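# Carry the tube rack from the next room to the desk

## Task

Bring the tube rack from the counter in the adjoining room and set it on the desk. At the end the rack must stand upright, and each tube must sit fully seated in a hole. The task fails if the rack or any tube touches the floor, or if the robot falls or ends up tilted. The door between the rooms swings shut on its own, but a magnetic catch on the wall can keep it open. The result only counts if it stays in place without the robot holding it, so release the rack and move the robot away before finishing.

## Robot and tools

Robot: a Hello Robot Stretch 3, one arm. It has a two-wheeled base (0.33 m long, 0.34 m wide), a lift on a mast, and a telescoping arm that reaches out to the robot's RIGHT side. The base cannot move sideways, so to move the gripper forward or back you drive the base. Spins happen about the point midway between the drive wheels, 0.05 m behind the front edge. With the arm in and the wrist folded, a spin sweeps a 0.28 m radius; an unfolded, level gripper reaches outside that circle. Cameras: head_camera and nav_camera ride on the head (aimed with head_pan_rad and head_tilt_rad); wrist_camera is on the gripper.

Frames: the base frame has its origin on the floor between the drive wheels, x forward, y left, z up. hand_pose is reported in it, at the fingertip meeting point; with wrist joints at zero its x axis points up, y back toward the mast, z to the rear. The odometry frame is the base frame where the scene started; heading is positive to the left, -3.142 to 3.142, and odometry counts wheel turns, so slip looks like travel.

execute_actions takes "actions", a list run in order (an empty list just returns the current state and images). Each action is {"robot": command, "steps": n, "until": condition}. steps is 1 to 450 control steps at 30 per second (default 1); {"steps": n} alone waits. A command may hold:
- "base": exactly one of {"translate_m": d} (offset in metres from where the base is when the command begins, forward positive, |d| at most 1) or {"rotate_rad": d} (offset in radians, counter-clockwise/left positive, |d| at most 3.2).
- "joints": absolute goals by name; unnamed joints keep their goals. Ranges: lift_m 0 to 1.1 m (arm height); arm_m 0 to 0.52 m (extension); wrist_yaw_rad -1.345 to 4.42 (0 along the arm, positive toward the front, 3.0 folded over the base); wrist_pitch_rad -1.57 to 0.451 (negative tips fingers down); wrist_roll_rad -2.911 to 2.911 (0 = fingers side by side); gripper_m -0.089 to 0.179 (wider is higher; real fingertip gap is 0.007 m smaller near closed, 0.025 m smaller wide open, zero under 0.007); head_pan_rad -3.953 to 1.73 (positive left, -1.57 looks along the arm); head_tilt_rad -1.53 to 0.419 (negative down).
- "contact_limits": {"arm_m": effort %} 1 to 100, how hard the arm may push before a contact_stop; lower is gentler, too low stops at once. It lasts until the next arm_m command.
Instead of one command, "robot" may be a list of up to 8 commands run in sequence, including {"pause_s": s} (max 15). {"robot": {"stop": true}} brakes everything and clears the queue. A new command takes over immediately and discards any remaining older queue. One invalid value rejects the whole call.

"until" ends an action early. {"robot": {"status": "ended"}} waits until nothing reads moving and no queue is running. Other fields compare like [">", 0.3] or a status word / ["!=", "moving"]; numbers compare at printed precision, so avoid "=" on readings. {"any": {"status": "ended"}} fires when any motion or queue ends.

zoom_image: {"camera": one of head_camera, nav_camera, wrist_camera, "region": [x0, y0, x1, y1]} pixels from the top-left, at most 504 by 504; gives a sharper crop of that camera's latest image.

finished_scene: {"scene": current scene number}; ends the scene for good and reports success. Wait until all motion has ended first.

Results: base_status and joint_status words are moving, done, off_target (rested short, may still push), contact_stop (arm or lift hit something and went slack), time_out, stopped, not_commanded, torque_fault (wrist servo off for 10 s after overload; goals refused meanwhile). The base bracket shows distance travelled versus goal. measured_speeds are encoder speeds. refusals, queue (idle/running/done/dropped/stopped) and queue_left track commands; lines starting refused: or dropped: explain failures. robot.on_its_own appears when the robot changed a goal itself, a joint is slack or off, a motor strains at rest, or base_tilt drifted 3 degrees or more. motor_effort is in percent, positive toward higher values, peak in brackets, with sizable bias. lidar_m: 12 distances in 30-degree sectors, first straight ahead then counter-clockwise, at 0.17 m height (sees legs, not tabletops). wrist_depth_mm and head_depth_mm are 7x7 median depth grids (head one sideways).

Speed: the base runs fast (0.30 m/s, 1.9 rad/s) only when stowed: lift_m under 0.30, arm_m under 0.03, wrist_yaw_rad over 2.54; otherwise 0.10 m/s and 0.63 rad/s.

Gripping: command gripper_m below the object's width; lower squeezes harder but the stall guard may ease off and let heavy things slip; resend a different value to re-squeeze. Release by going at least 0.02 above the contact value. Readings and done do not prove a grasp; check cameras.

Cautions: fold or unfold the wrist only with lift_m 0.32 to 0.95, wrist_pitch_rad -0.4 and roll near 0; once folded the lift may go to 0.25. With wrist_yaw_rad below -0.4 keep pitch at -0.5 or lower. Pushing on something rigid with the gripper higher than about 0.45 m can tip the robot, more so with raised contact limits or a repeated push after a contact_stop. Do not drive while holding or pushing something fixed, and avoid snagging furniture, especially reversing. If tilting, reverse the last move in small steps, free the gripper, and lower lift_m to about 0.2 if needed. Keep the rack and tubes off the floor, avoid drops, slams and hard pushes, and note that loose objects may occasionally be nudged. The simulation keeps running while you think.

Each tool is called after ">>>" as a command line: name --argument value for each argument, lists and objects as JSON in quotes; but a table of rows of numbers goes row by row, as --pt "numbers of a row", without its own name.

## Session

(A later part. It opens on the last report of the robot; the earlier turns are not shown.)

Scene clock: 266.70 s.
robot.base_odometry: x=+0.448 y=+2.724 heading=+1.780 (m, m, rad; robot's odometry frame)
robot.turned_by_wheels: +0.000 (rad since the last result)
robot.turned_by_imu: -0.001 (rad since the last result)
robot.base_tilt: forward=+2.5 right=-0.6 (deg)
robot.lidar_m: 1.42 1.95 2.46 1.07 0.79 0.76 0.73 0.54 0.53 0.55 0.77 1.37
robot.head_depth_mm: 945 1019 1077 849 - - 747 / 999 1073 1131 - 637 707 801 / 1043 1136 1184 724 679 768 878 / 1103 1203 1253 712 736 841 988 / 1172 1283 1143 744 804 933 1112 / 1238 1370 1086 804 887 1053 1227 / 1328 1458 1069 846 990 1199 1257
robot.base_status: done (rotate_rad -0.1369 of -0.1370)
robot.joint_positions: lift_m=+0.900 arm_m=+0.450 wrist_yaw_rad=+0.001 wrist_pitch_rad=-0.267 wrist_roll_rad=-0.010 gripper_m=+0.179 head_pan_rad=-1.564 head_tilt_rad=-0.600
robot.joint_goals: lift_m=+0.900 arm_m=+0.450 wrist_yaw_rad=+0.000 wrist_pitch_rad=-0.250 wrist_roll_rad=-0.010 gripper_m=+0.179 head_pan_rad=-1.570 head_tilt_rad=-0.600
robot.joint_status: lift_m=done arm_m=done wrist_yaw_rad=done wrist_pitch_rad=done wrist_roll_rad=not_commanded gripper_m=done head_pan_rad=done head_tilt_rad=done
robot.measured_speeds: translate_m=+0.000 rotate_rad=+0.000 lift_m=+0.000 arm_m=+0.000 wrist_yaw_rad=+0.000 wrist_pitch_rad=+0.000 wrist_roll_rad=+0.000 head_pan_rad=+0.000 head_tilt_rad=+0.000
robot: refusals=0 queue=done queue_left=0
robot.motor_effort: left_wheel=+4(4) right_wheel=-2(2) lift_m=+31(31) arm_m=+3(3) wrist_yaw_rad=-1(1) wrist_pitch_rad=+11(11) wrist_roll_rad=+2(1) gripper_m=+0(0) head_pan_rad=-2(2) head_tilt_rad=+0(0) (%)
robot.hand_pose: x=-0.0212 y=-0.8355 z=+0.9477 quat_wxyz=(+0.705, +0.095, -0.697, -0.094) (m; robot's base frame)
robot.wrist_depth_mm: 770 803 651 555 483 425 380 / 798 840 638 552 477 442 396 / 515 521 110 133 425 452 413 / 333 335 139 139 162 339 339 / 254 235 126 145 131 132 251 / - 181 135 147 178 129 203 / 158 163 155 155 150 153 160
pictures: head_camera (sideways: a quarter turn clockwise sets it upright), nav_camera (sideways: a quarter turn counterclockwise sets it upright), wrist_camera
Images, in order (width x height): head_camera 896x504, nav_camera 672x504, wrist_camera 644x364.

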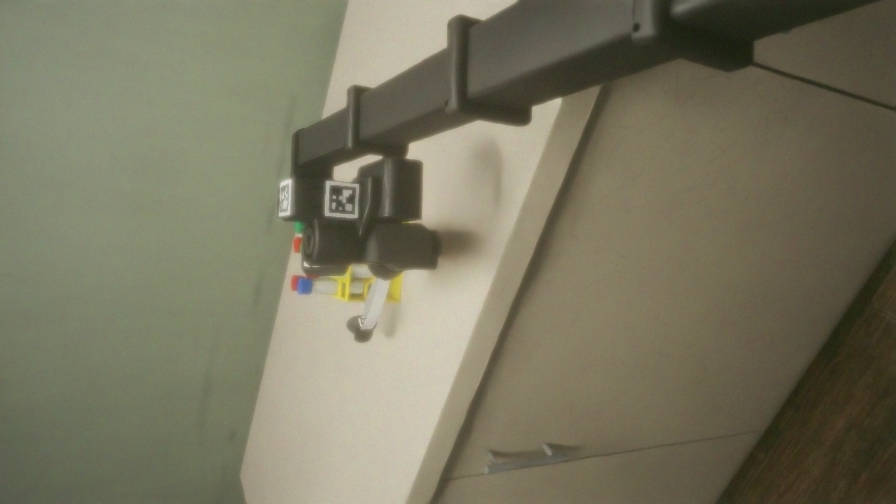

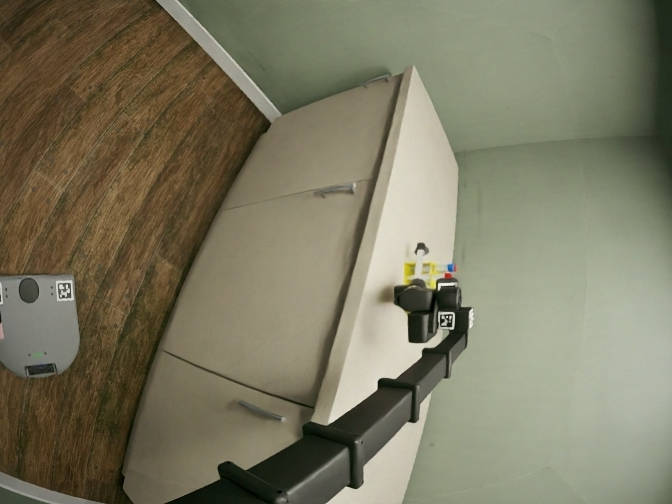

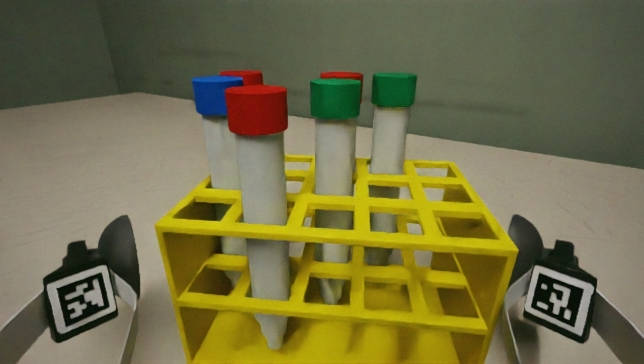

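>>> execute_actions --actions '[{"robot":[{"joints":{"arm_m":0.482,"lift_m":0.89}},{"joints":{"gripper_m":0.15}}],"steps":450,"until":{"robot":{"status":"ended"}}}]'

Scene clock: 271.67 s.
robot.base_odometry: x=+0.448 y=+2.724 heading=+1.780 (m, m, rad; robot's odometry frame)
robot.turned_by_wheels: +0.000 (rad since the last result)
robot.turned_by_imu: -0.001 (rad since the last result)
robot.base_tilt: forward=+2.5 right=-0.4 (deg)
robot.lidar_m: 1.41 1.95 2.46 1.07 0.79 0.76 0.73 0.54 0.53 0.55 0.77 1.36
robot.head_depth_mm: 947 1014 1079 811 - - 746 / 996 1068 1124 - 639 707 801 / 1046 1139 1185 722 678 768 887 / 1103 1207 1263 715 737 842 983 / 1166 1281 1103 745 809 935 1111 / 1236 1368 1084 802 890 1051 1230 / 1324 1463 1071 843 991 1191 1257
robot.base_status: done (rotate_rad -0.1369 of -0.1370)
robot.joint_positions: lift_m=+0.890 arm_m=+0.482 wrist_yaw_rad=+0.000 wrist_pitch_rad=-0.267 wrist_roll_rad=-0.010 gripper_m=+0.150 head_pan_rad=-1.564 head_tilt_rad=-0.600
robot.joint_goals: lift_m=+0.890 arm_m=+0.482 wrist_yaw_rad=+0.000 wrist_pitch_rad=-0.250 wrist_roll_rad=-0.010 gripper_m=+0.150 head_pan_rad=-1.570 head_tilt_rad=-0.600
robot.joint_status: lift_m=done arm_m=done wrist_yaw_rad=done wrist_pitch_rad=done wrist_roll_rad=not_commanded gripper_m=done head_pan_rad=done head_tilt_rad=done
robot.measured_speeds: translate_m=+0.000 rotate_rad=+0.000 lift_m=+0.000 arm_m=+0.000 wrist_yaw_rad=+0.000 wrist_pitch_rad=+0.000 wrist_roll_rad=+0.000 head_pan_rad=+0.000 head_tilt_rad=+0.000
robot: refusals=0 queue=done queue_left=0
robot.motor_effort: left_wheel=+4(4) right_wheel=-2(2) lift_m=+22(30) arm_m=+3(2) wrist_yaw_rad=+0(0) wrist_pitch_rad=+11(11) wrist_roll_rad=+1(2) gripper_m=-4(84) head_pan_rad=-3(3) head_tilt_rad=+0(1) (%)
robot.hand_pose: x=-0.0214 y=-0.8674 z=+0.9379 quat_wxyz=(+0.704, +0.095, -0.697, -0.094) (m; robot's base frame)
robot.wrist_depth_mm: 776 762 611 521 452 403 361 / 784 797 102 122 454 421 375 / 477 482 110 153 446 434 392 / 311 289 115 136 144 315 316 / 231 138 125 146 145 120 233 / 189 138 132 142 139 113 185 / 146 146 148 148 144 147 152
pictures: head_camera (sideways: a quarter turn clockwise sets it upright), nav_camera (sideways: a quarter turn counterclockwise sets it upright), wrist_camera
Images, in order (width x height): head_camera 896x504, nav_camera 672x504, wrist_camera 644x364.

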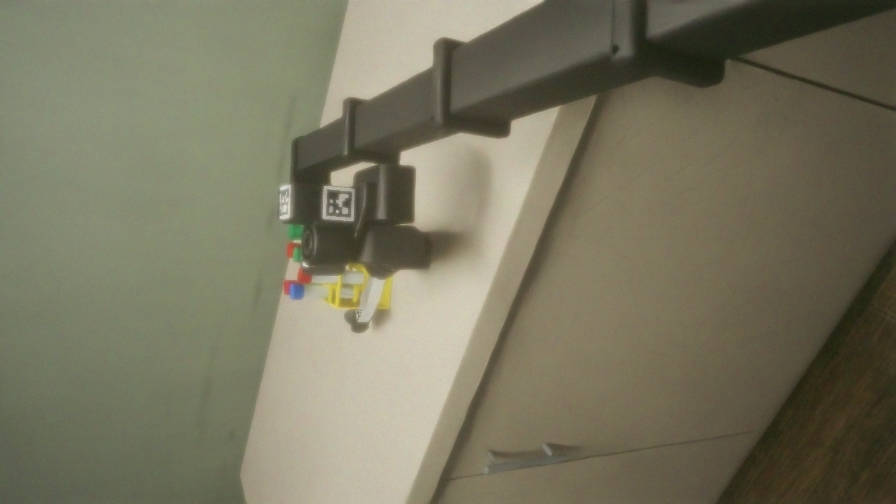

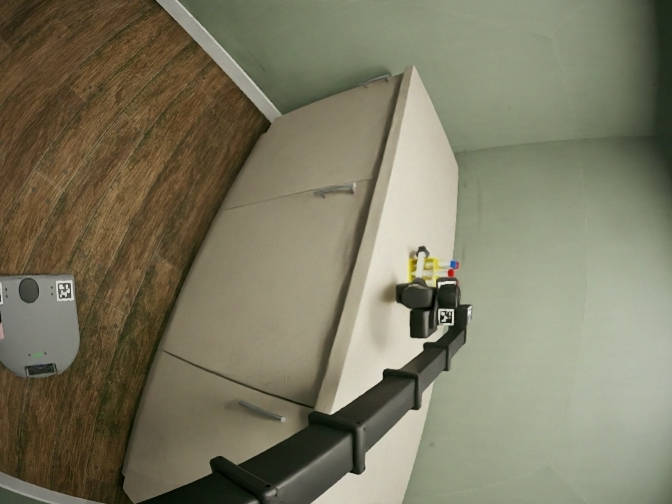

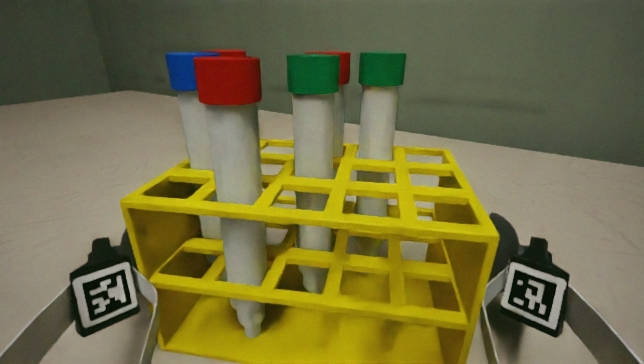

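>>> execute_actions --actions '[{"robot":[{"joints":{"gripper_m":0.09}},{"pause_s":0.7},{"joints":{"lift_m":0.91}}],"steps":450,"until":{"robot":{"status":"ended"}}}]'

Scene clock: 276.87 s.
robot.base_odometry: x=+0.448 y=+2.724 heading=+1.780 (m, m, rad; robot's odometry frame)
robot.turned_by_wheels: +0.000 (rad since the last result)
robot.turned_by_imu: -0.001 (rad since the last result)
robot.base_tilt: forward=+2.4 right=-0.4 (deg)
robot.lidar_m: 1.42 1.95 2.46 1.07 0.78 0.76 0.73 0.54 0.53 0.55 0.76 1.36
robot.head_depth_mm: 950 1019 1077 860 - 681 733 / 994 1074 1141 - 639 705 802 / 1044 1138 - 758 675 768 882 / 1105 1199 1039 719 736 840 984 / 1168 1280 1102 744 805 936 1111 / 1237 1370 1087 804 892 1051 1234 / 1317 1477 1067 843 993 1197 1246
robot.base_status: done (rotate_rad -0.1369 of -0.1370)
robot.joint_positions: lift_m=+0.910 arm_m=+0.482 wrist_yaw_rad=-0.001 wrist_pitch_rad=-0.275 wrist_roll_rad=-0.008 gripper_m=+0.097 head_pan_rad=-1.564 head_tilt_rad=-0.600
robot.joint_goals: lift_m=+0.910 arm_m=+0.482 wrist_yaw_rad=+0.000 wrist_pitch_rad=-0.250 wrist_roll_rad=-0.008 gripper_m=+0.096 head_pan_rad=-1.570 head_tilt_rad=-0.600
robot.joint_status: lift_m=done arm_m=done wrist_yaw_rad=done wrist_pitch_rad=done wrist_roll_rad=not_commanded gripper_m=done head_pan_rad=done head_tilt_rad=done
robot.measured_speeds: translate_m=+0.000 rotate_rad=+0.000 lift_m=+0.000 arm_m=+0.000 wrist_yaw_rad=+0.000 wrist_pitch_rad=+0.000 wrist_roll_rad=+0.000 head_pan_rad=+0.000 head_tilt_rad=+0.000
robot: refusals=0 queue=done queue_left=0
robot.on_its_own: gripper_m is held at +0.096, not at your +0.090, by its stall guard, which is still easing
robot.motor_effort: left_wheel=+4(4) right_wheel=-2(2) lift_m=+31(32) arm_m=+2(3) wrist_yaw_rad=+0(0) wrist_pitch_rad=+16(16) wrist_roll_rad=+1(2) gripper_m=-23(96) head_pan_rad=-2(2) head_tilt_rad=+0(0) (%)
robot.hand_pose: x=-0.0216 y=-0.8667 z=+0.9557 quat_wxyz=(+0.703, +0.097, -0.697, -0.097) (m; robot's base frame)
robot.wrist_depth_mm: 764 770 616 522 453 403 361 / 790 780 144 531 468 418 376 / 537 536 149 171 470 443 392 / 349 350 124 146 165 352 354 / 260 140 152 166 164 262 262 / 216 137 133 142 142 111 210 / 167 161 144 154 143 168 174
pictures: head_camera (sideways: a quarter turn clockwise sets it upright), nav_camera (sideways: a quarter turn counterclockwise sets it upright), wrist_camera
Images, in order (width x height): head_camera 896x504, nav_camera 672x504, wrist_camera 644x364.

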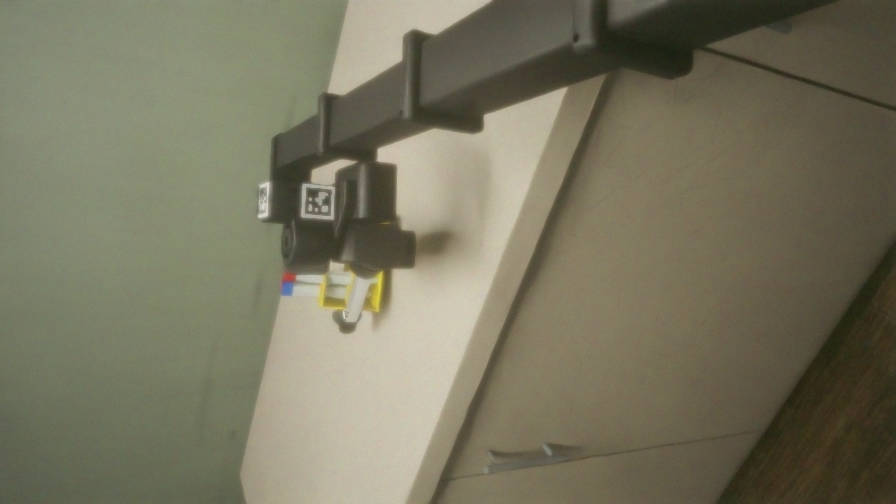

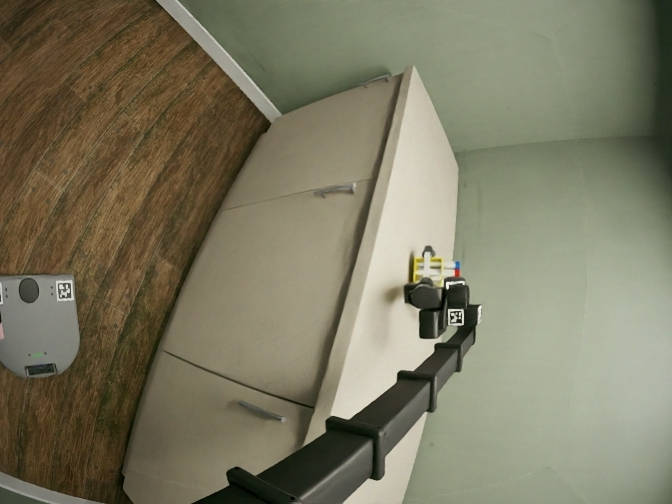

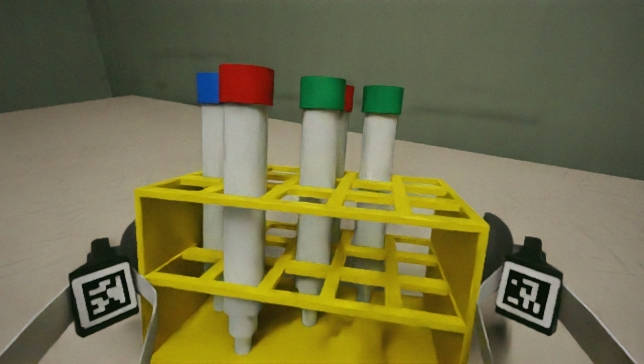

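>>> execute_actions --actions '[{"robot":[{"joints":{"lift_m":0.89}},{"joints":{"gripper_m":0.179}},{"pause_s":0.5},{"joints":{"arm_m":0.51,"lift_m":0.885}}],"steps":450,"until":{"robot":{"status":"ended"}}}]'

Scene clock: 284.10 s.
robot.base_odometry: x=+0.448 y=+2.724 heading=+1.780 (m, m, rad; robot's odometry frame)
robot.turned_by_wheels: +0.000 (rad since the last result)
robot.turned_by_imu: -0.002 (rad since the last result)
robot.base_tilt: forward=+2.4 right=-0.4 (deg)
robot.lidar_m: 1.42 1.96 2.47 1.07 0.79 0.76 0.73 0.54 0.52 0.55 0.77 1.36
robot.head_depth_mm: 944 1022 1083 813 - - 757 / 990 1078 1144 - 638 705 802 / 1044 1127 1198 737 679 764 885 / 1106 1200 1248 717 738 845 985 / 1166 1277 1101 745 804 935 1111 / 1239 1364 1081 801 887 1050 1228 / 1315 1460 1068 845 992 1193 1252
robot.base_status: done (rotate_rad -0.1369 of -0.1370)
robot.joint_positions: lift_m=+0.885 arm_m=+0.510 wrist_yaw_rad=+0.000 wrist_pitch_rad=-0.267 wrist_roll_rad=-0.006 gripper_m=+0.179 head_pan_rad=-1.564 head_tilt_rad=-0.600
robot.joint_goals: lift_m=+0.885 arm_m=+0.510 wrist_yaw_rad=+0.000 wrist_pitch_rad=-0.250 wrist_roll_rad=-0.006 gripper_m=+0.179 head_pan_rad=-1.570 head_tilt_rad=-0.600
robot.joint_status: lift_m=done arm_m=done wrist_yaw_rad=done wrist_pitch_rad=done wrist_roll_rad=not_commanded gripper_m=done head_pan_rad=done head_tilt_rad=done
robot.measured_speeds: translate_m=+0.000 rotate_rad=+0.000 lift_m=+0.000 arm_m=+0.000 wrist_yaw_rad=+0.000 wrist_pitch_rad=+0.000 wrist_roll_rad=+0.000 head_pan_rad=+0.000 head_tilt_rad=+0.000
robot: refusals=0 queue=done queue_left=0
robot.motor_effort: left_wheel=+4(4) right_wheel=-2(2) lift_m=+22(31) arm_m=+3(5) wrist_yaw_rad=+0(1) wrist_pitch_rad=+11(15) wrist_roll_rad=-1(1) gripper_m=+0(83) head_pan_rad=-3(3) head_tilt_rad=+0(0) (%)
robot.hand_pose: x=-0.0216 y=-0.8955 z=+0.9330 quat_wxyz=(+0.703, +0.095, -0.698, -0.094) (m; robot's base frame)
robot.wrist_depth_mm: 750 717 572 485 428 381 342 / 761 738 87 105 127 400 359 / 464 467 94 136 154 410 374 / 300 136 101 117 126 282 303 / 221 120 107 122 97 101 223 / - 122 115 135 125 87 181 / 141 140 136 133 106 106 142
pictures: head_camera (sideways: a quarter turn clockwise sets it upright), nav_camera (sideways: a quarter turn counterclockwise sets it upright), wrist_camera
Images, in order (width x height): head_camera 896x504, nav_camera 672x504, wrist_camera 644x364.

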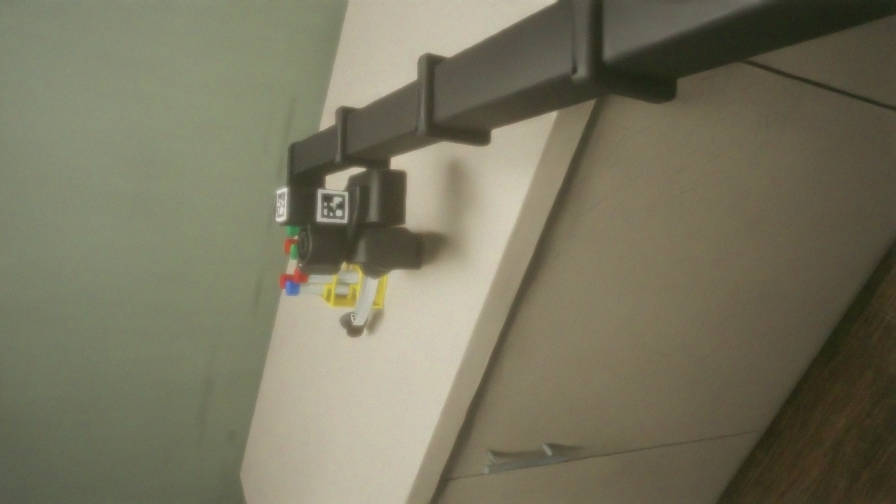

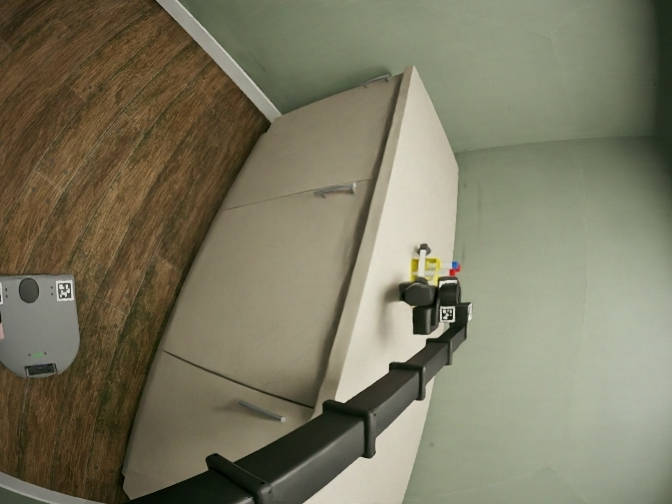

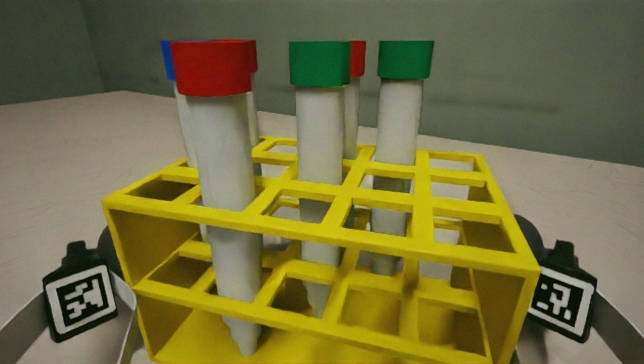

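>>> execute_actions --actions '[{"robot":[{"joints":{"gripper_m":0.095}},{"pause_s":0.8},{"joints":{"lift_m":0.91}},{"pause_s":1}],"steps":450,"until":{"robot":{"status":"ended"}}}]'

Scene clock: 290.57 s.
robot.base_odometry: x=+0.448 y=+2.724 heading=+1.780 (m, m, rad; robot's odometry frame)
robot.turned_by_wheels: +0.000 (rad since the last result)
robot.turned_by_imu: -0.002 (rad since the last result)
robot.base_tilt: forward=+2.5 right=-0.4 (deg)
robot.lidar_m: 1.42 1.95 2.46 1.07 0.79 0.76 0.73 0.54 0.53 0.55 0.77 1.36
robot.head_depth_mm: 945 1019 1073 838 - 672 735 / 995 1072 1133 - 637 704 801 / 1047 1132 - 756 677 765 885 / 1106 1203 925 746 737 842 984 / 1162 1277 1102 745 804 935 1111 / 1239 1355 1078 803 888 1046 1229 / 1314 1467 1069 846 989 1190 1255
robot.base_status: done (rotate_rad -0.1369 of -0.1370)
robot.joint_positions: lift_m=+0.910 arm_m=+0.510 wrist_yaw_rad=+0.000 wrist_pitch_rad=-0.276 wrist_roll_rad=-0.006 gripper_m=+0.105 head_pan_rad=-1.564 head_tilt_rad=-0.600
robot.joint_goals: lift_m=+0.910 arm_m=+0.510 wrist_yaw_rad=+0.000 wrist_pitch_rad=-0.250 wrist_roll_rad=-0.006 gripper_m=+0.104 head_pan_rad=-1.570 head_tilt_rad=-0.600
robot.joint_status: lift_m=done arm_m=done wrist_yaw_rad=done wrist_pitch_rad=done wrist_roll_rad=not_commanded gripper_m=done head_pan_rad=done head_tilt_rad=done
robot.measured_speeds: translate_m=+0.000 rotate_rad=+0.000 lift_m=+0.000 arm_m=+0.000 wrist_yaw_rad=+0.000 wrist_pitch_rad=+0.000 wrist_roll_rad=+0.000 head_pan_rad=+0.000 head_tilt_rad=+0.000
robot: refusals=0 queue=done queue_left=0
robot.on_its_own: gripper_m is held at +0.104, not at your +0.095, by its stall guard, which is not easing now
robot.motor_effort: left_wheel=+4(4) right_wheel=-2(2) lift_m=+31(32) arm_m=+3(3) wrist_yaw_rad=+0(0) wrist_pitch_rad=+17(17) wrist_roll_rad=-1(1) gripper_m=-21(98) head_pan_rad=-3(3) head_tilt_rad=+0(0) (%)
robot.hand_pose: x=-0.0216 y=-0.8946 z=+0.9554 quat_wxyz=(+0.703, +0.098, -0.698, -0.098) (m; robot's base frame)
robot.wrist_depth_mm: 739 716 593 503 434 385 342 / 791 807 119 498 451 402 357 / 532 537 153 158 454 421 374 / 348 327 123 136 152 352 349 / 261 140 127 156 158 142 260 / 216 136 126 140 140 101 208 / 167 151 138 144 139 167 172
pictures: head_camera (sideways: a quarter turn clockwise sets it upright), nav_camera (sideways: a quarter turn counterclockwise sets it upright), wrist_camera
Images, in order (width x height): head_camera 896x504, nav_camera 672x504, wrist_camera 644x364.

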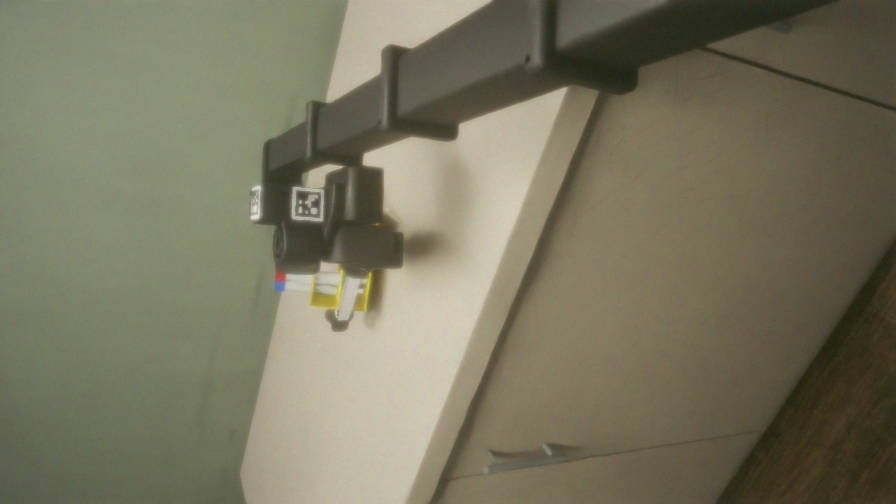

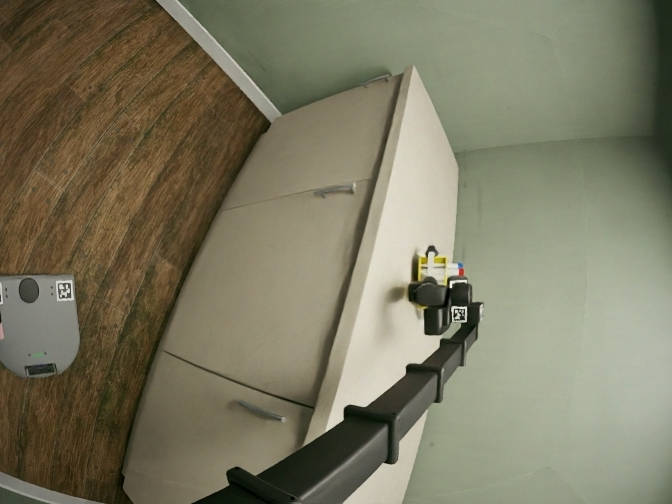

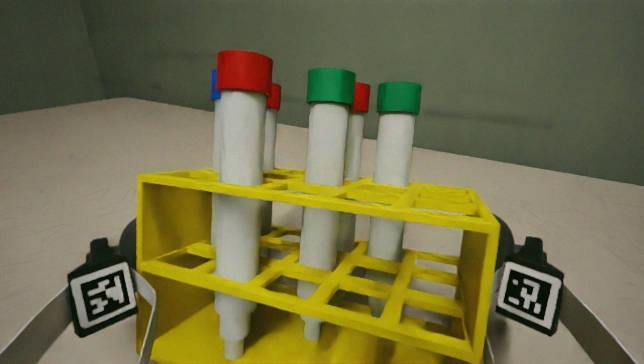

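>>> execute_actions --actions '[]'

Scene clock: 302.50 s.
robot.base_odometry: x=+0.448 y=+2.724 heading=+1.780 (m, m, rad; robot's odometry frame)
robot.turned_by_wheels: +0.000 (rad since the last result)
robot.turned_by_imu: -0.001 (rad since the last result)
robot.base_tilt: forward=+2.4 right=-0.5 (deg)
robot.lidar_m: 1.42 1.96 2.46 1.07 0.78 0.76 0.73 0.54 0.53 0.55 0.76 1.36
robot.head_depth_mm: 945 1020 1081 834 - 672 733 / 998 1074 1139 - 638 705 800 / 1043 1126 - 757 680 766 884 / 1101 1200 923 749 736 842 984 / 1172 1279 1101 743 806 935 1113 / 1236 1370 1085 802 890 1048 1233 / 1313 1451 1070 843 991 1200 1261
robot.base_status: done (rotate_rad -0.1369 of -0.1370)
robot.joint_positions: lift_m=+0.910 arm_m=+0.510 wrist_yaw_rad=+0.000 wrist_pitch_rad=-0.276 wrist_roll_rad=-0.006 gripper_m=+0.105 head_pan_rad=-1.564 head_tilt_rad=-0.600
robot.joint_goals: lift_m=+0.910 arm_m=+0.510 wrist_yaw_rad=+0.000 wrist_pitch_rad=-0.250 wrist_roll_rad=-0.006 gripper_m=+0.104 head_pan_rad=-1.570 head_tilt_rad=-0.600
robot.joint_status: lift_m=done arm_m=done wrist_yaw_rad=done wrist_pitch_rad=done wrist_roll_rad=not_commanded gripper_m=done head_pan_rad=done head_tilt_rad=done
robot.measured_speeds: translate_m=+0.000 rotate_rad=+0.000 lift_m=+0.000 arm_m=+0.000 wrist_yaw_rad=+0.000 wrist_pitch_rad=+0.000 wrist_roll_rad=+0.000 head_pan_rad=+0.000 head_tilt_rad=+0.000
robot: refusals=0 queue=done queue_left=0
robot.on_its_own: gripper_m is held at +0.104, not at your +0.095, by its stall guard, which is not easing now
robot.motor_effort: left_wheel=+4(4) right_wheel=-2(2) lift_m=+31(32) arm_m=+3(2) wrist_yaw_rad=-1(0) wrist_pitch_rad=+16(16) wrist_roll_rad=-1(1) gripper_m=-20(21) head_pan_rad=-3(2) head_tilt_rad=+1(1) (%)
robot.hand_pose: x=-0.0216 y=-0.8946 z=+0.9554 quat_wxyz=(+0.703, +0.098, -0.698, -0.098) (m; robot's base frame)
robot.wrist_depth_mm: 759 711 588 491 433 384 342 / 775 795 120 496 448 402 357 / 531 532 152 159 452 419 373 / 349 327 123 136 152 349 352 / 260 140 128 157 158 141 261 / 216 136 126 139 140 101 208 / 166 151 139 144 139 167 173
pictures: head_camera (sideways: a quarter turn clockwise sets it upright), nav_camera (sideways: a quarter turn counterclockwise sets it upright), wrist_camera
Images, in order (width x height): head_camera 896x504, nav_camera 672x504, wrist_camera 644x364.

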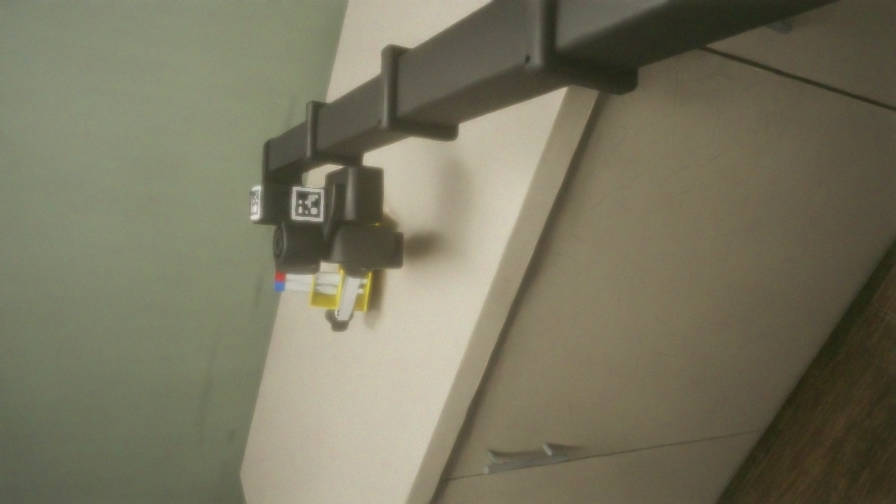

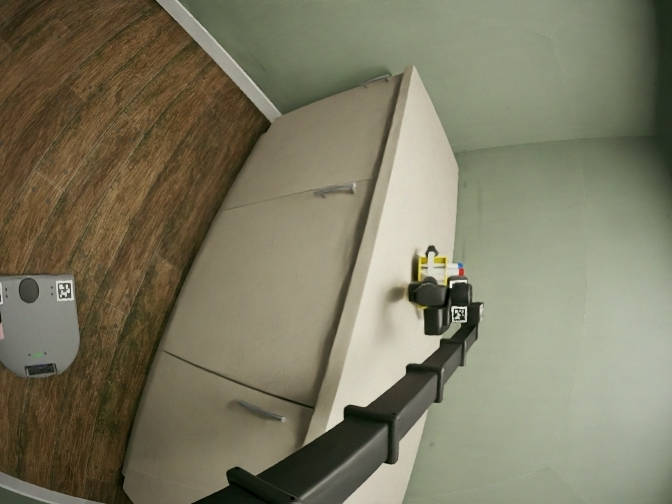

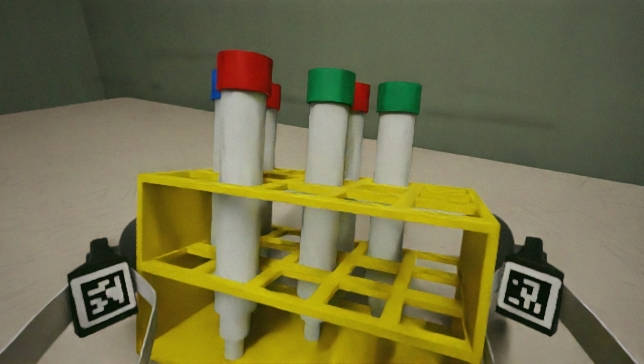

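>>> execute_actions --actions '[{"robot":[{"joints":{"lift_m":0.96}},{"joints":{"arm_m":0.0,"head_pan_rad":0,"head_tilt_rad":-0.5}},{"base":{"rotate_rad":-0.57}}],"steps":450,"until":{"robot":{"status":"ended"}}}]'

Scene clock: 312.60 s.
robot.base_odometry: x=+0.448 y=+2.724 heading=+1.210 (m, m, rad; robot's odometry frame)
robot.turned_by_wheels: -0.570 (rad since the last result)
robot.turned_by_imu: -0.574 (rad since the last result)
robot.base_tilt: forward=+2.5 right=-0.6 (deg)
robot.lidar_m: 1.36 1.40 1.87 2.47 1.12 0.79 0.76 0.76 0.55 0.53 0.54 0.74
robot.head_depth_mm: 1156 1259 1357 1324 1328 1300 1298 / 1153 1241 1359 1504 1665 1681 1367 / 1146 1240 1350 1472 1647 1657 1358 / 1139 1230 1341 1472 1631 1658 1359 / 1134 1218 1334 1450 1619 1641 1346 / 1124 1213 1317 1443 1595 1634 1343 / 1117 1211 1311 1434 1585 1632 1335
robot.base_status: done (rotate_rad -0.5699 of -0.5700)
robot.joint_positions: lift_m=+0.960 arm_m=+0.000 wrist_yaw_rad=+0.000 wrist_pitch_rad=-0.279 wrist_roll_rad=-0.006 gripper_m=+0.105 head_pan_rad=-0.007 head_tilt_rad=-0.507
robot.joint_goals: lift_m=+0.960 arm_m=+0.000 wrist_yaw_rad=+0.000 wrist_pitch_rad=-0.250 wrist_roll_rad=-0.006 gripper_m=+0.104 head_pan_rad=+0.000 head_tilt_rad=-0.500
robot.joint_status: lift_m=done arm_m=done wrist_yaw_rad=done wrist_pitch_rad=done wrist_roll_rad=not_commanded gripper_m=done head_pan_rad=done head_tilt_rad=done
robot.measured_speeds: translate_m=+0.000 rotate_rad=+0.000 lift_m=+0.000 arm_m=+0.000 wrist_yaw_rad=+0.000 wrist_pitch_rad=+0.000 wrist_roll_rad=+0.000 head_pan_rad=+0.000 head_tilt_rad=+0.000
robot: refusals=0 queue=done queue_left=0
robot.on_its_own: gripper_m is held at +0.104, not at your +0.095, by its stall guard, which is not easing now
robot.motor_effort: left_wheel=+4(10) right_wheel=-2(6) lift_m=+31(32) arm_m=-2(0) wrist_yaw_rad=+0(0) wrist_pitch_rad=+18(18) wrist_roll_rad=-1(1) gripper_m=-20(21) head_pan_rad=+3(36) head_tilt_rad=+3(11) (%)
robot.hand_pose: x=-0.0216 y=-0.3849 z=+1.0047 quat_wxyz=(+0.702, +0.099, -0.698, -0.099) (m; robot's base frame)
robot.wrist_depth_mm: 779 786 787 782 790 803 804 / 847 826 831 835 840 852 832 / 724 716 588 157 647 715 797 / 468 439 135 151 438 470 473 / 350 147 154 169 165 332 351 / 315 142 125 139 158 115 325 / 388 144 139 163 161 380 387
pictures: head_camera (sideways: a quarter turn clockwise sets it upright), nav_camera (sideways: a quarter turn counterclockwise sets it upright), wrist_camera
Images, in order (width x height): head_camera 896x504, nav_camera 672x504, wrist_camera 644x364.

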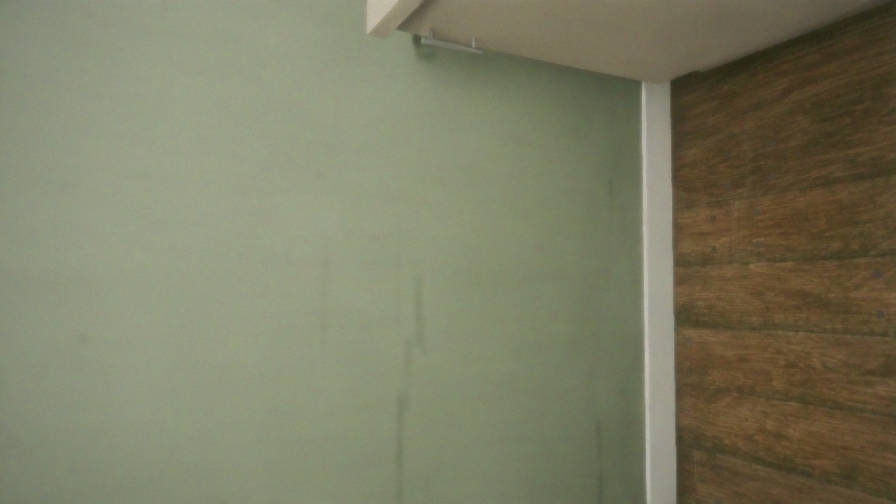

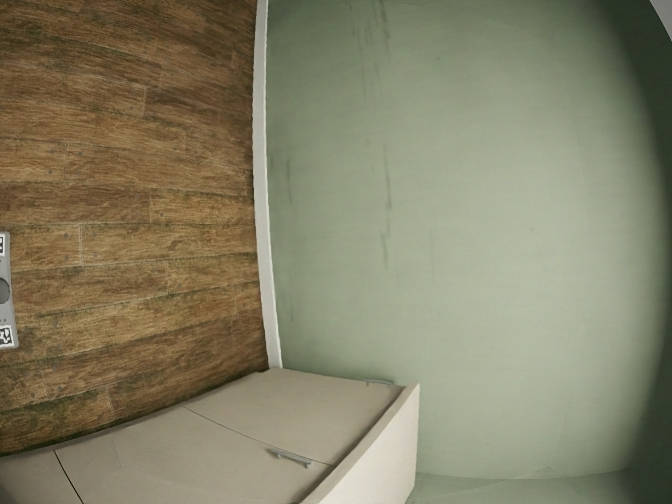

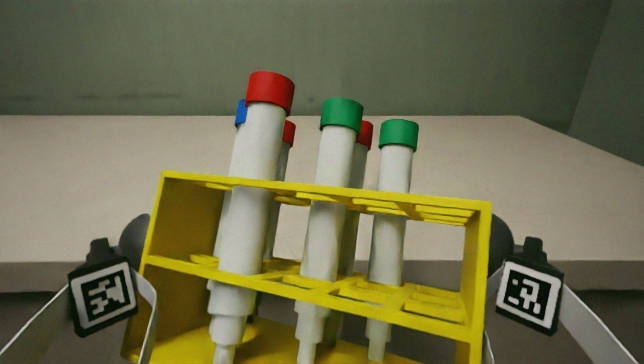

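>>> execute_actions --actions '[{"robot":[{"joints":{"arm_m":0.32,"head_pan_rad":-1.57,"head_tilt_rad":-0.6}},{"joints":{"lift_m":0.915}}],"steps":450,"until":{"robot":{"status":"ended"}}}]'

Scene clock: 319.60 s.
robot.base_odometry: x=+0.448 y=+2.724 heading=+1.210 (m, m, rad; robot's odometry frame)
robot.turned_by_wheels: +0.000 (rad since the last result)
robot.turned_by_imu: -0.002 (rad since the last result)
robot.base_tilt: forward=+2.5 right=-0.4 (deg)
robot.lidar_m: 1.36 1.40 1.87 2.46 1.12 0.79 0.76 0.76 0.55 0.52 0.54 0.74
robot.head_depth_mm: 964 1052 1117 846 - 740 879 / 961 1051 1128 - 649 739 870 / 956 1041 1122 - 642 735 863 / 952 1037 1114 - 636 728 864 / 946 1034 1100 717 631 723 857 / 942 1034 1092 742 624 722 855 / 938 1019 1079 735 620 716 845
robot.base_status: done (rotate_rad -0.5699 of -0.5700)
robot.joint_positions: lift_m=+0.915 arm_m=+0.320 wrist_yaw_rad=+0.000 wrist_pitch_rad=-0.272 wrist_roll_rad=-0.006 gripper_m=+0.105 head_pan_rad=-1.563 head_tilt_rad=-0.593
robot.joint_goals: lift_m=+0.915 arm_m=+0.320 wrist_yaw_rad=+0.000 wrist_pitch_rad=-0.250 wrist_roll_rad=-0.006 gripper_m=+0.104 head_pan_rad=-1.570 head_tilt_rad=-0.600
robot.joint_status: lift_m=done arm_m=done wrist_yaw_rad=done wrist_pitch_rad=done wrist_roll_rad=not_commanded gripper_m=done head_pan_rad=done head_tilt_rad=done
robot.measured_speeds: translate_m=+0.000 rotate_rad=+0.000 lift_m=+0.000 arm_m=+0.000 wrist_yaw_rad=+0.000 wrist_pitch_rad=+0.000 wrist_roll_rad=+0.000 head_pan_rad=+0.000 head_tilt_rad=+0.000
robot: refusals=0 queue=done queue_left=0
robot.on_its_own: gripper_m is held at +0.104, not at your +0.095, by its stall guard, which is not easing now
robot.motor_effort: left_wheel=+4(4) right_wheel=-3(3) lift_m=+21(31) arm_m=+3(5) wrist_yaw_rad=+0(0) wrist_pitch_rad=+13(18) wrist_roll_rad=-1(1) gripper_m=-21(21) head_pan_rad=-3(37) head_tilt_rad=-3(11) (%)
robot.hand_pose: x=-0.0216 y=-0.7051 z=+0.9620 quat_wxyz=(+0.703, +0.096, -0.698, -0.096) (m; robot's base frame)
robot.wrist_depth_mm: 501 508 504 514 514 520 523 / 542 541 525 537 541 551 546 / 558 558 160 170 473 572 572 / 367 349 131 166 345 369 369 / 273 146 152 166 249 146 274 / 227 139 125 138 148 112 218 / 175 144 137 149 150 175 181
pictures: head_camera (sideways: a quarter turn clockwise sets it upright), nav_camera (sideways: a quarter turn counterclockwise sets it upright), wrist_camera
Images, in order (width x height): head_camera 896x504, nav_camera 672x504, wrist_camera 644x364.

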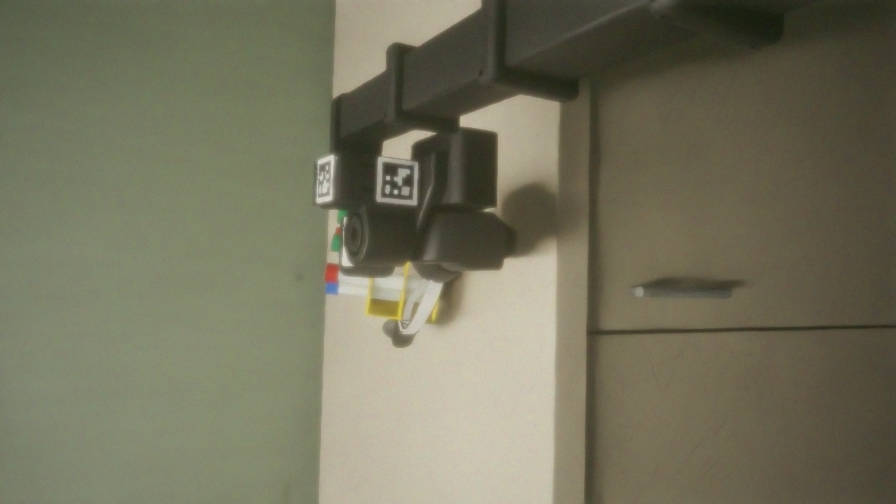

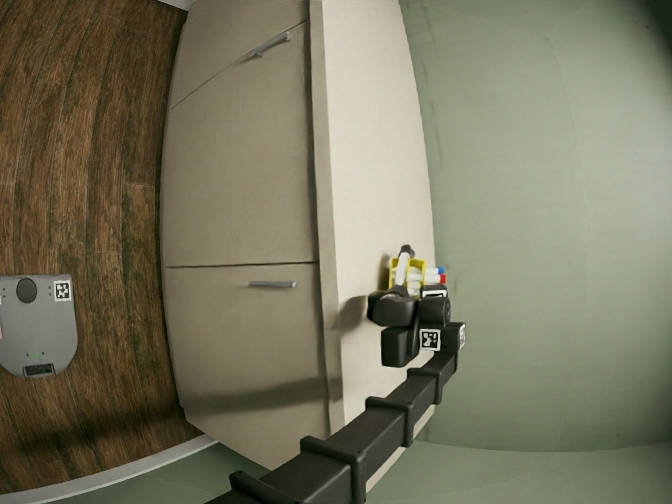

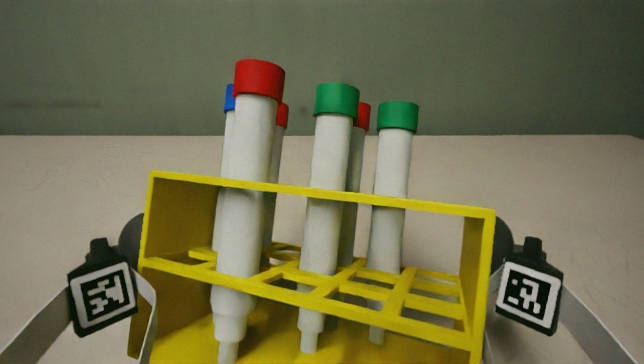

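>>> execute_actions --actions '[{"robot":[{"joints":{"lift_m":0.90}},{"joints":{"gripper_m":0.179}},{"joints":{"arm_m":0.22}}],"steps":450,"until":{"robot":{"status":"ended"}}}]'

Scene clock: 326.13 s.
robot.base_odometry: x=+0.448 y=+2.724 heading=+1.210 (m, m, rad; robot's odometry frame)
robot.turned_by_wheels: +0.000 (rad since the last result)
robot.turned_by_imu: -0.002 (rad since the last result)
robot.base_tilt: forward=+2.5 right=-0.5 (deg)
robot.lidar_m: 1.36 1.40 1.86 2.47 1.12 0.79 0.76 0.75 0.55 0.53 0.54 0.74
robot.head_depth_mm: 965 1057 1113 827 - - 874 / 960 1048 1106 864 676 735 871 / 954 1047 1099 - - 735 868 / 950 1045 1105 705 657 729 860 / 948 1035 1089 723 630 723 857 / 940 1026 1088 743 626 721 851 / 936 1023 1085 738 619 718 846
robot.base_status: done (rotate_rad -0.5699 of -0.5700)
robot.joint_positions: lift_m=+0.900 arm_m=+0.220 wrist_yaw_rad=+0.000 wrist_pitch_rad=-0.270 wrist_roll_rad=-0.006 gripper_m=+0.179 head_pan_rad=-1.563 head_tilt_rad=-0.593
robot.joint_goals: lift_m=+0.900 arm_m=+0.220 wrist_yaw_rad=+0.000 wrist_pitch_rad=-0.250 wrist_roll_rad=-0.006 gripper_m=+0.179 head_pan_rad=-1.570 head_tilt_rad=-0.600
robot.joint_status: lift_m=done arm_m=done wrist_yaw_rad=done wrist_pitch_rad=done wrist_roll_rad=not_commanded gripper_m=done head_pan_rad=done head_tilt_rad=done
robot.measured_speeds: translate_m=+0.000 rotate_rad=+0.000 lift_m=+0.000 arm_m=+0.000 wrist_yaw_rad=+0.000 wrist_pitch_rad=+0.000 wrist_roll_rad=+0.000 head_pan_rad=+0.000 head_tilt_rad=+0.000
robot: refusals=0 queue=done queue_left=0
robot.motor_effort: left_wheel=+4(4) right_wheel=-3(2) lift_m=+22(22) arm_m=-2(1) wrist_yaw_rad=+0(1) wrist_pitch_rad=+12(13) wrist_roll_rad=-1(1) gripper_m=+1(82) head_pan_rad=-3(3) head_tilt_rad=-2(2) (%)
robot.hand_pose: x=-0.0215 y=-0.6058 z=+0.9473 quat_wxyz=(+0.703, +0.096, -0.698, -0.095) (m; robot's base frame)
robot.wrist_depth_mm: 597 600 598 599 607 606 610 / 626 629 618 222 643 653 651 / 522 518 427 221 469 518 524 / 335 336 235 225 297 336 336 / 256 249 239 233 237 263 250 / - 197 197 197 198 198 204 / 159 164 164 164 164 164 159
pictures: head_camera (sideways: a quarter turn clockwise sets it upright), nav_camera (sideways: a quarter turn counterclockwise sets it upright), wrist_camera
Images, in order (width x height): head_camera 896x504, nav_camera 672x504, wrist_camera 644x364.

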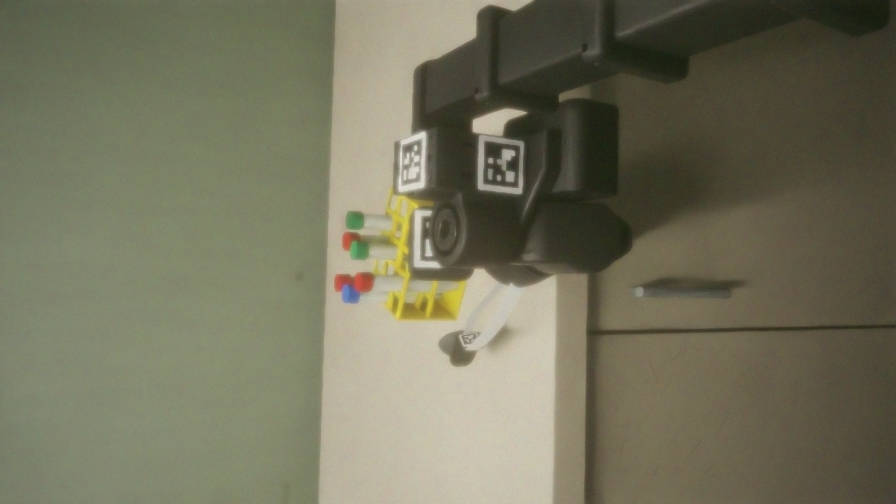

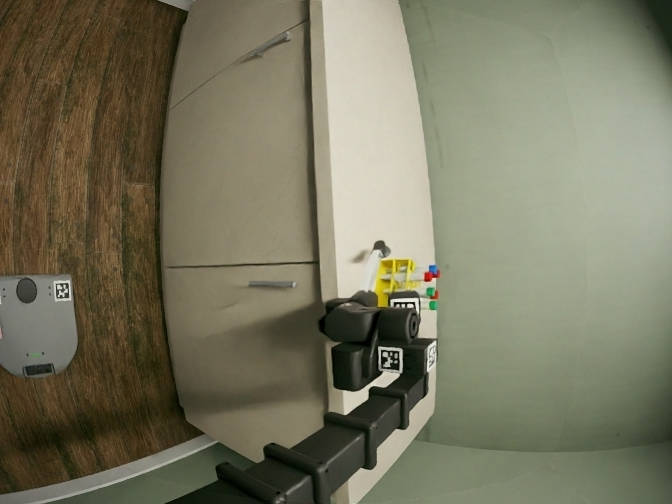

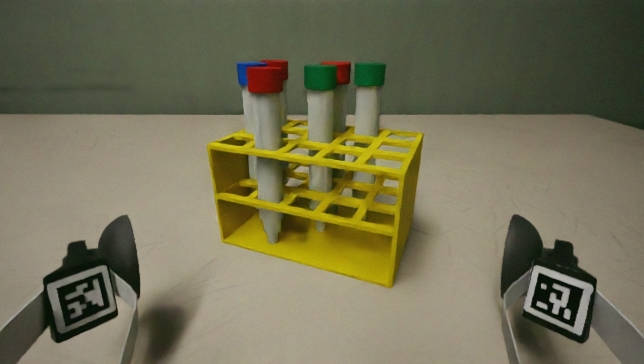

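>>> execute_actions --actions '[{"robot":[{"joints":{"arm_m":0.08}},{"base":{"rotate_rad":-0.3}},{"base":{"translate_m":0.22}},{"joints":{"arm_m":0.18}}],"steps":450,"until":{"robot":{"status":"ended"}}}]'

Scene clock: 342.53 s.
robot.base_odometry: x=+0.583 y=+2.898 heading=+0.910 (m, m, rad; robot's odometry frame)
robot.turned_by_wheels: -0.300 (rad since the last result)
robot.turned_by_imu: -0.304 (rad since the last result)
robot.base_tilt: forward=+2.5 right=-0.5 (deg)
robot.lidar_m: 0.84 1.16 1.29 2.08 2.63 1.17 0.97 0.97 0.55 0.46 0.46 0.51
robot.head_depth_mm: 1052 1170 1230 822 - - 1016 / 1009 1117 1178 863 - 781 935 / 977 1076 1136 724 - 735 859 / 942 1036 1096 675 - 675 804 / 913 999 1052 750 563 637 753 / 879 960 1029 742 559 603 704 / 854 932 991 736 555 573 664
robot.base_status: done (translate_m +0.2200 of +0.2200)
robot.joint_positions: lift_m=+0.900 arm_m=+0.180 wrist_yaw_rad=+0.000 wrist_pitch_rad=-0.270 wrist_roll_rad=-0.006 gripper_m=+0.179 head_pan_rad=-1.563 head_tilt_rad=-0.593
robot.joint_goals: lift_m=+0.900 arm_m=+0.180 wrist_yaw_rad=+0.000 wrist_pitch_rad=-0.250 wrist_roll_rad=-0.006 gripper_m=+0.179 head_pan_rad=-1.570 head_tilt_rad=-0.600
robot.joint_status: lift_m=done arm_m=done wrist_yaw_rad=done wrist_pitch_rad=done wrist_roll_rad=not_commanded gripper_m=done head_pan_rad=done head_tilt_rad=done
robot.measured_speeds: translate_m=+0.000 rotate_rad=+0.000 lift_m=+0.000 arm_m=+0.000 wrist_yaw_rad=+0.000 wrist_pitch_rad=+0.000 wrist_roll_rad=+0.000 head_pan_rad=+0.000 head_tilt_rad=+0.000
robot: refusals=0 queue=done queue_left=0
robot.motor_effort: left_wheel=+4(11) right_wheel=-3(6) lift_m=+22(22) arm_m=+3(2) wrist_yaw_rad=-1(0) wrist_pitch_rad=+12(13) wrist_roll_rad=-1(1) gripper_m=+0(0) head_pan_rad=-3(3) head_tilt_rad=-2(3) (%)
robot.hand_pose: x=-0.0215 y=-0.5652 z=+0.9473 quat_wxyz=(+0.703, +0.096, -0.698, -0.095) (m; robot's base frame)
robot.wrist_depth_mm: 505 546 582 636 698 757 703 / 531 566 596 218 722 810 706 / 521 525 526 218 248 525 521 / 336 336 319 235 260 340 337 / 256 251 245 239 245 263 249 / - 197 198 199 198 198 203 / 159 164 164 164 164 164 160
pictures: head_camera (sideways: a quarter turn clockwise sets it upright), nav_camera (sideways: a quarter turn counterclockwise sets it upright), wrist_camera
Images, in order (width x height): head_camera 896x504, nav_camera 672x504, wrist_camera 644x364.

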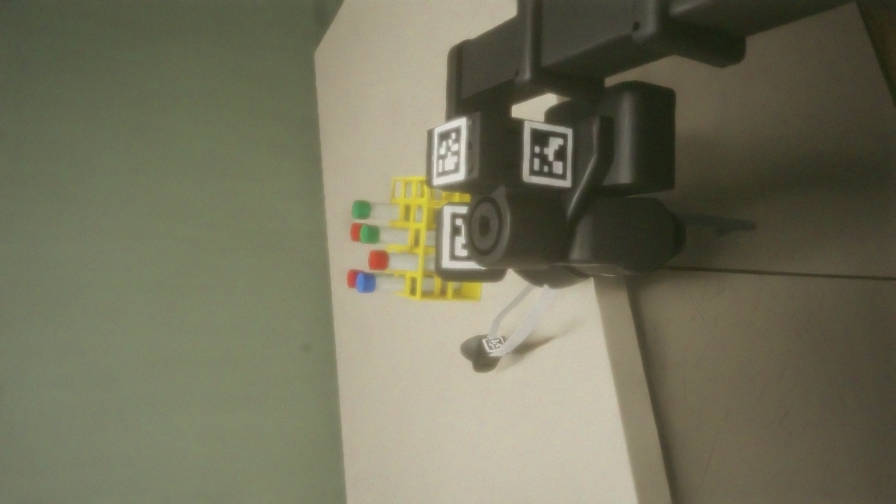

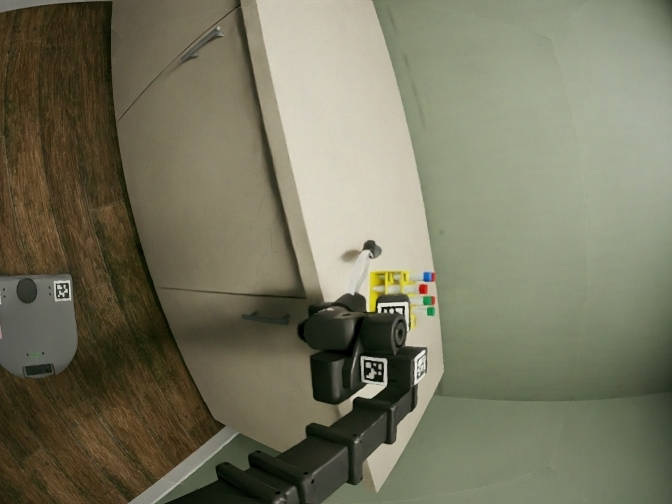

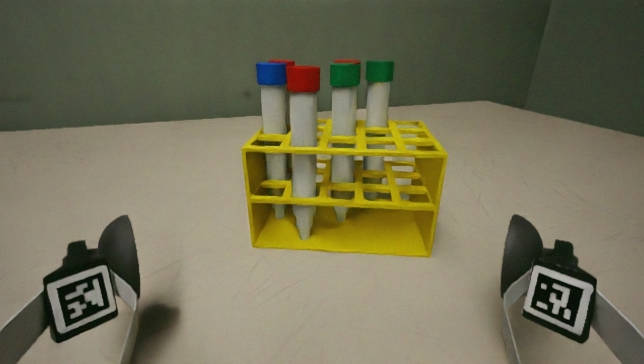

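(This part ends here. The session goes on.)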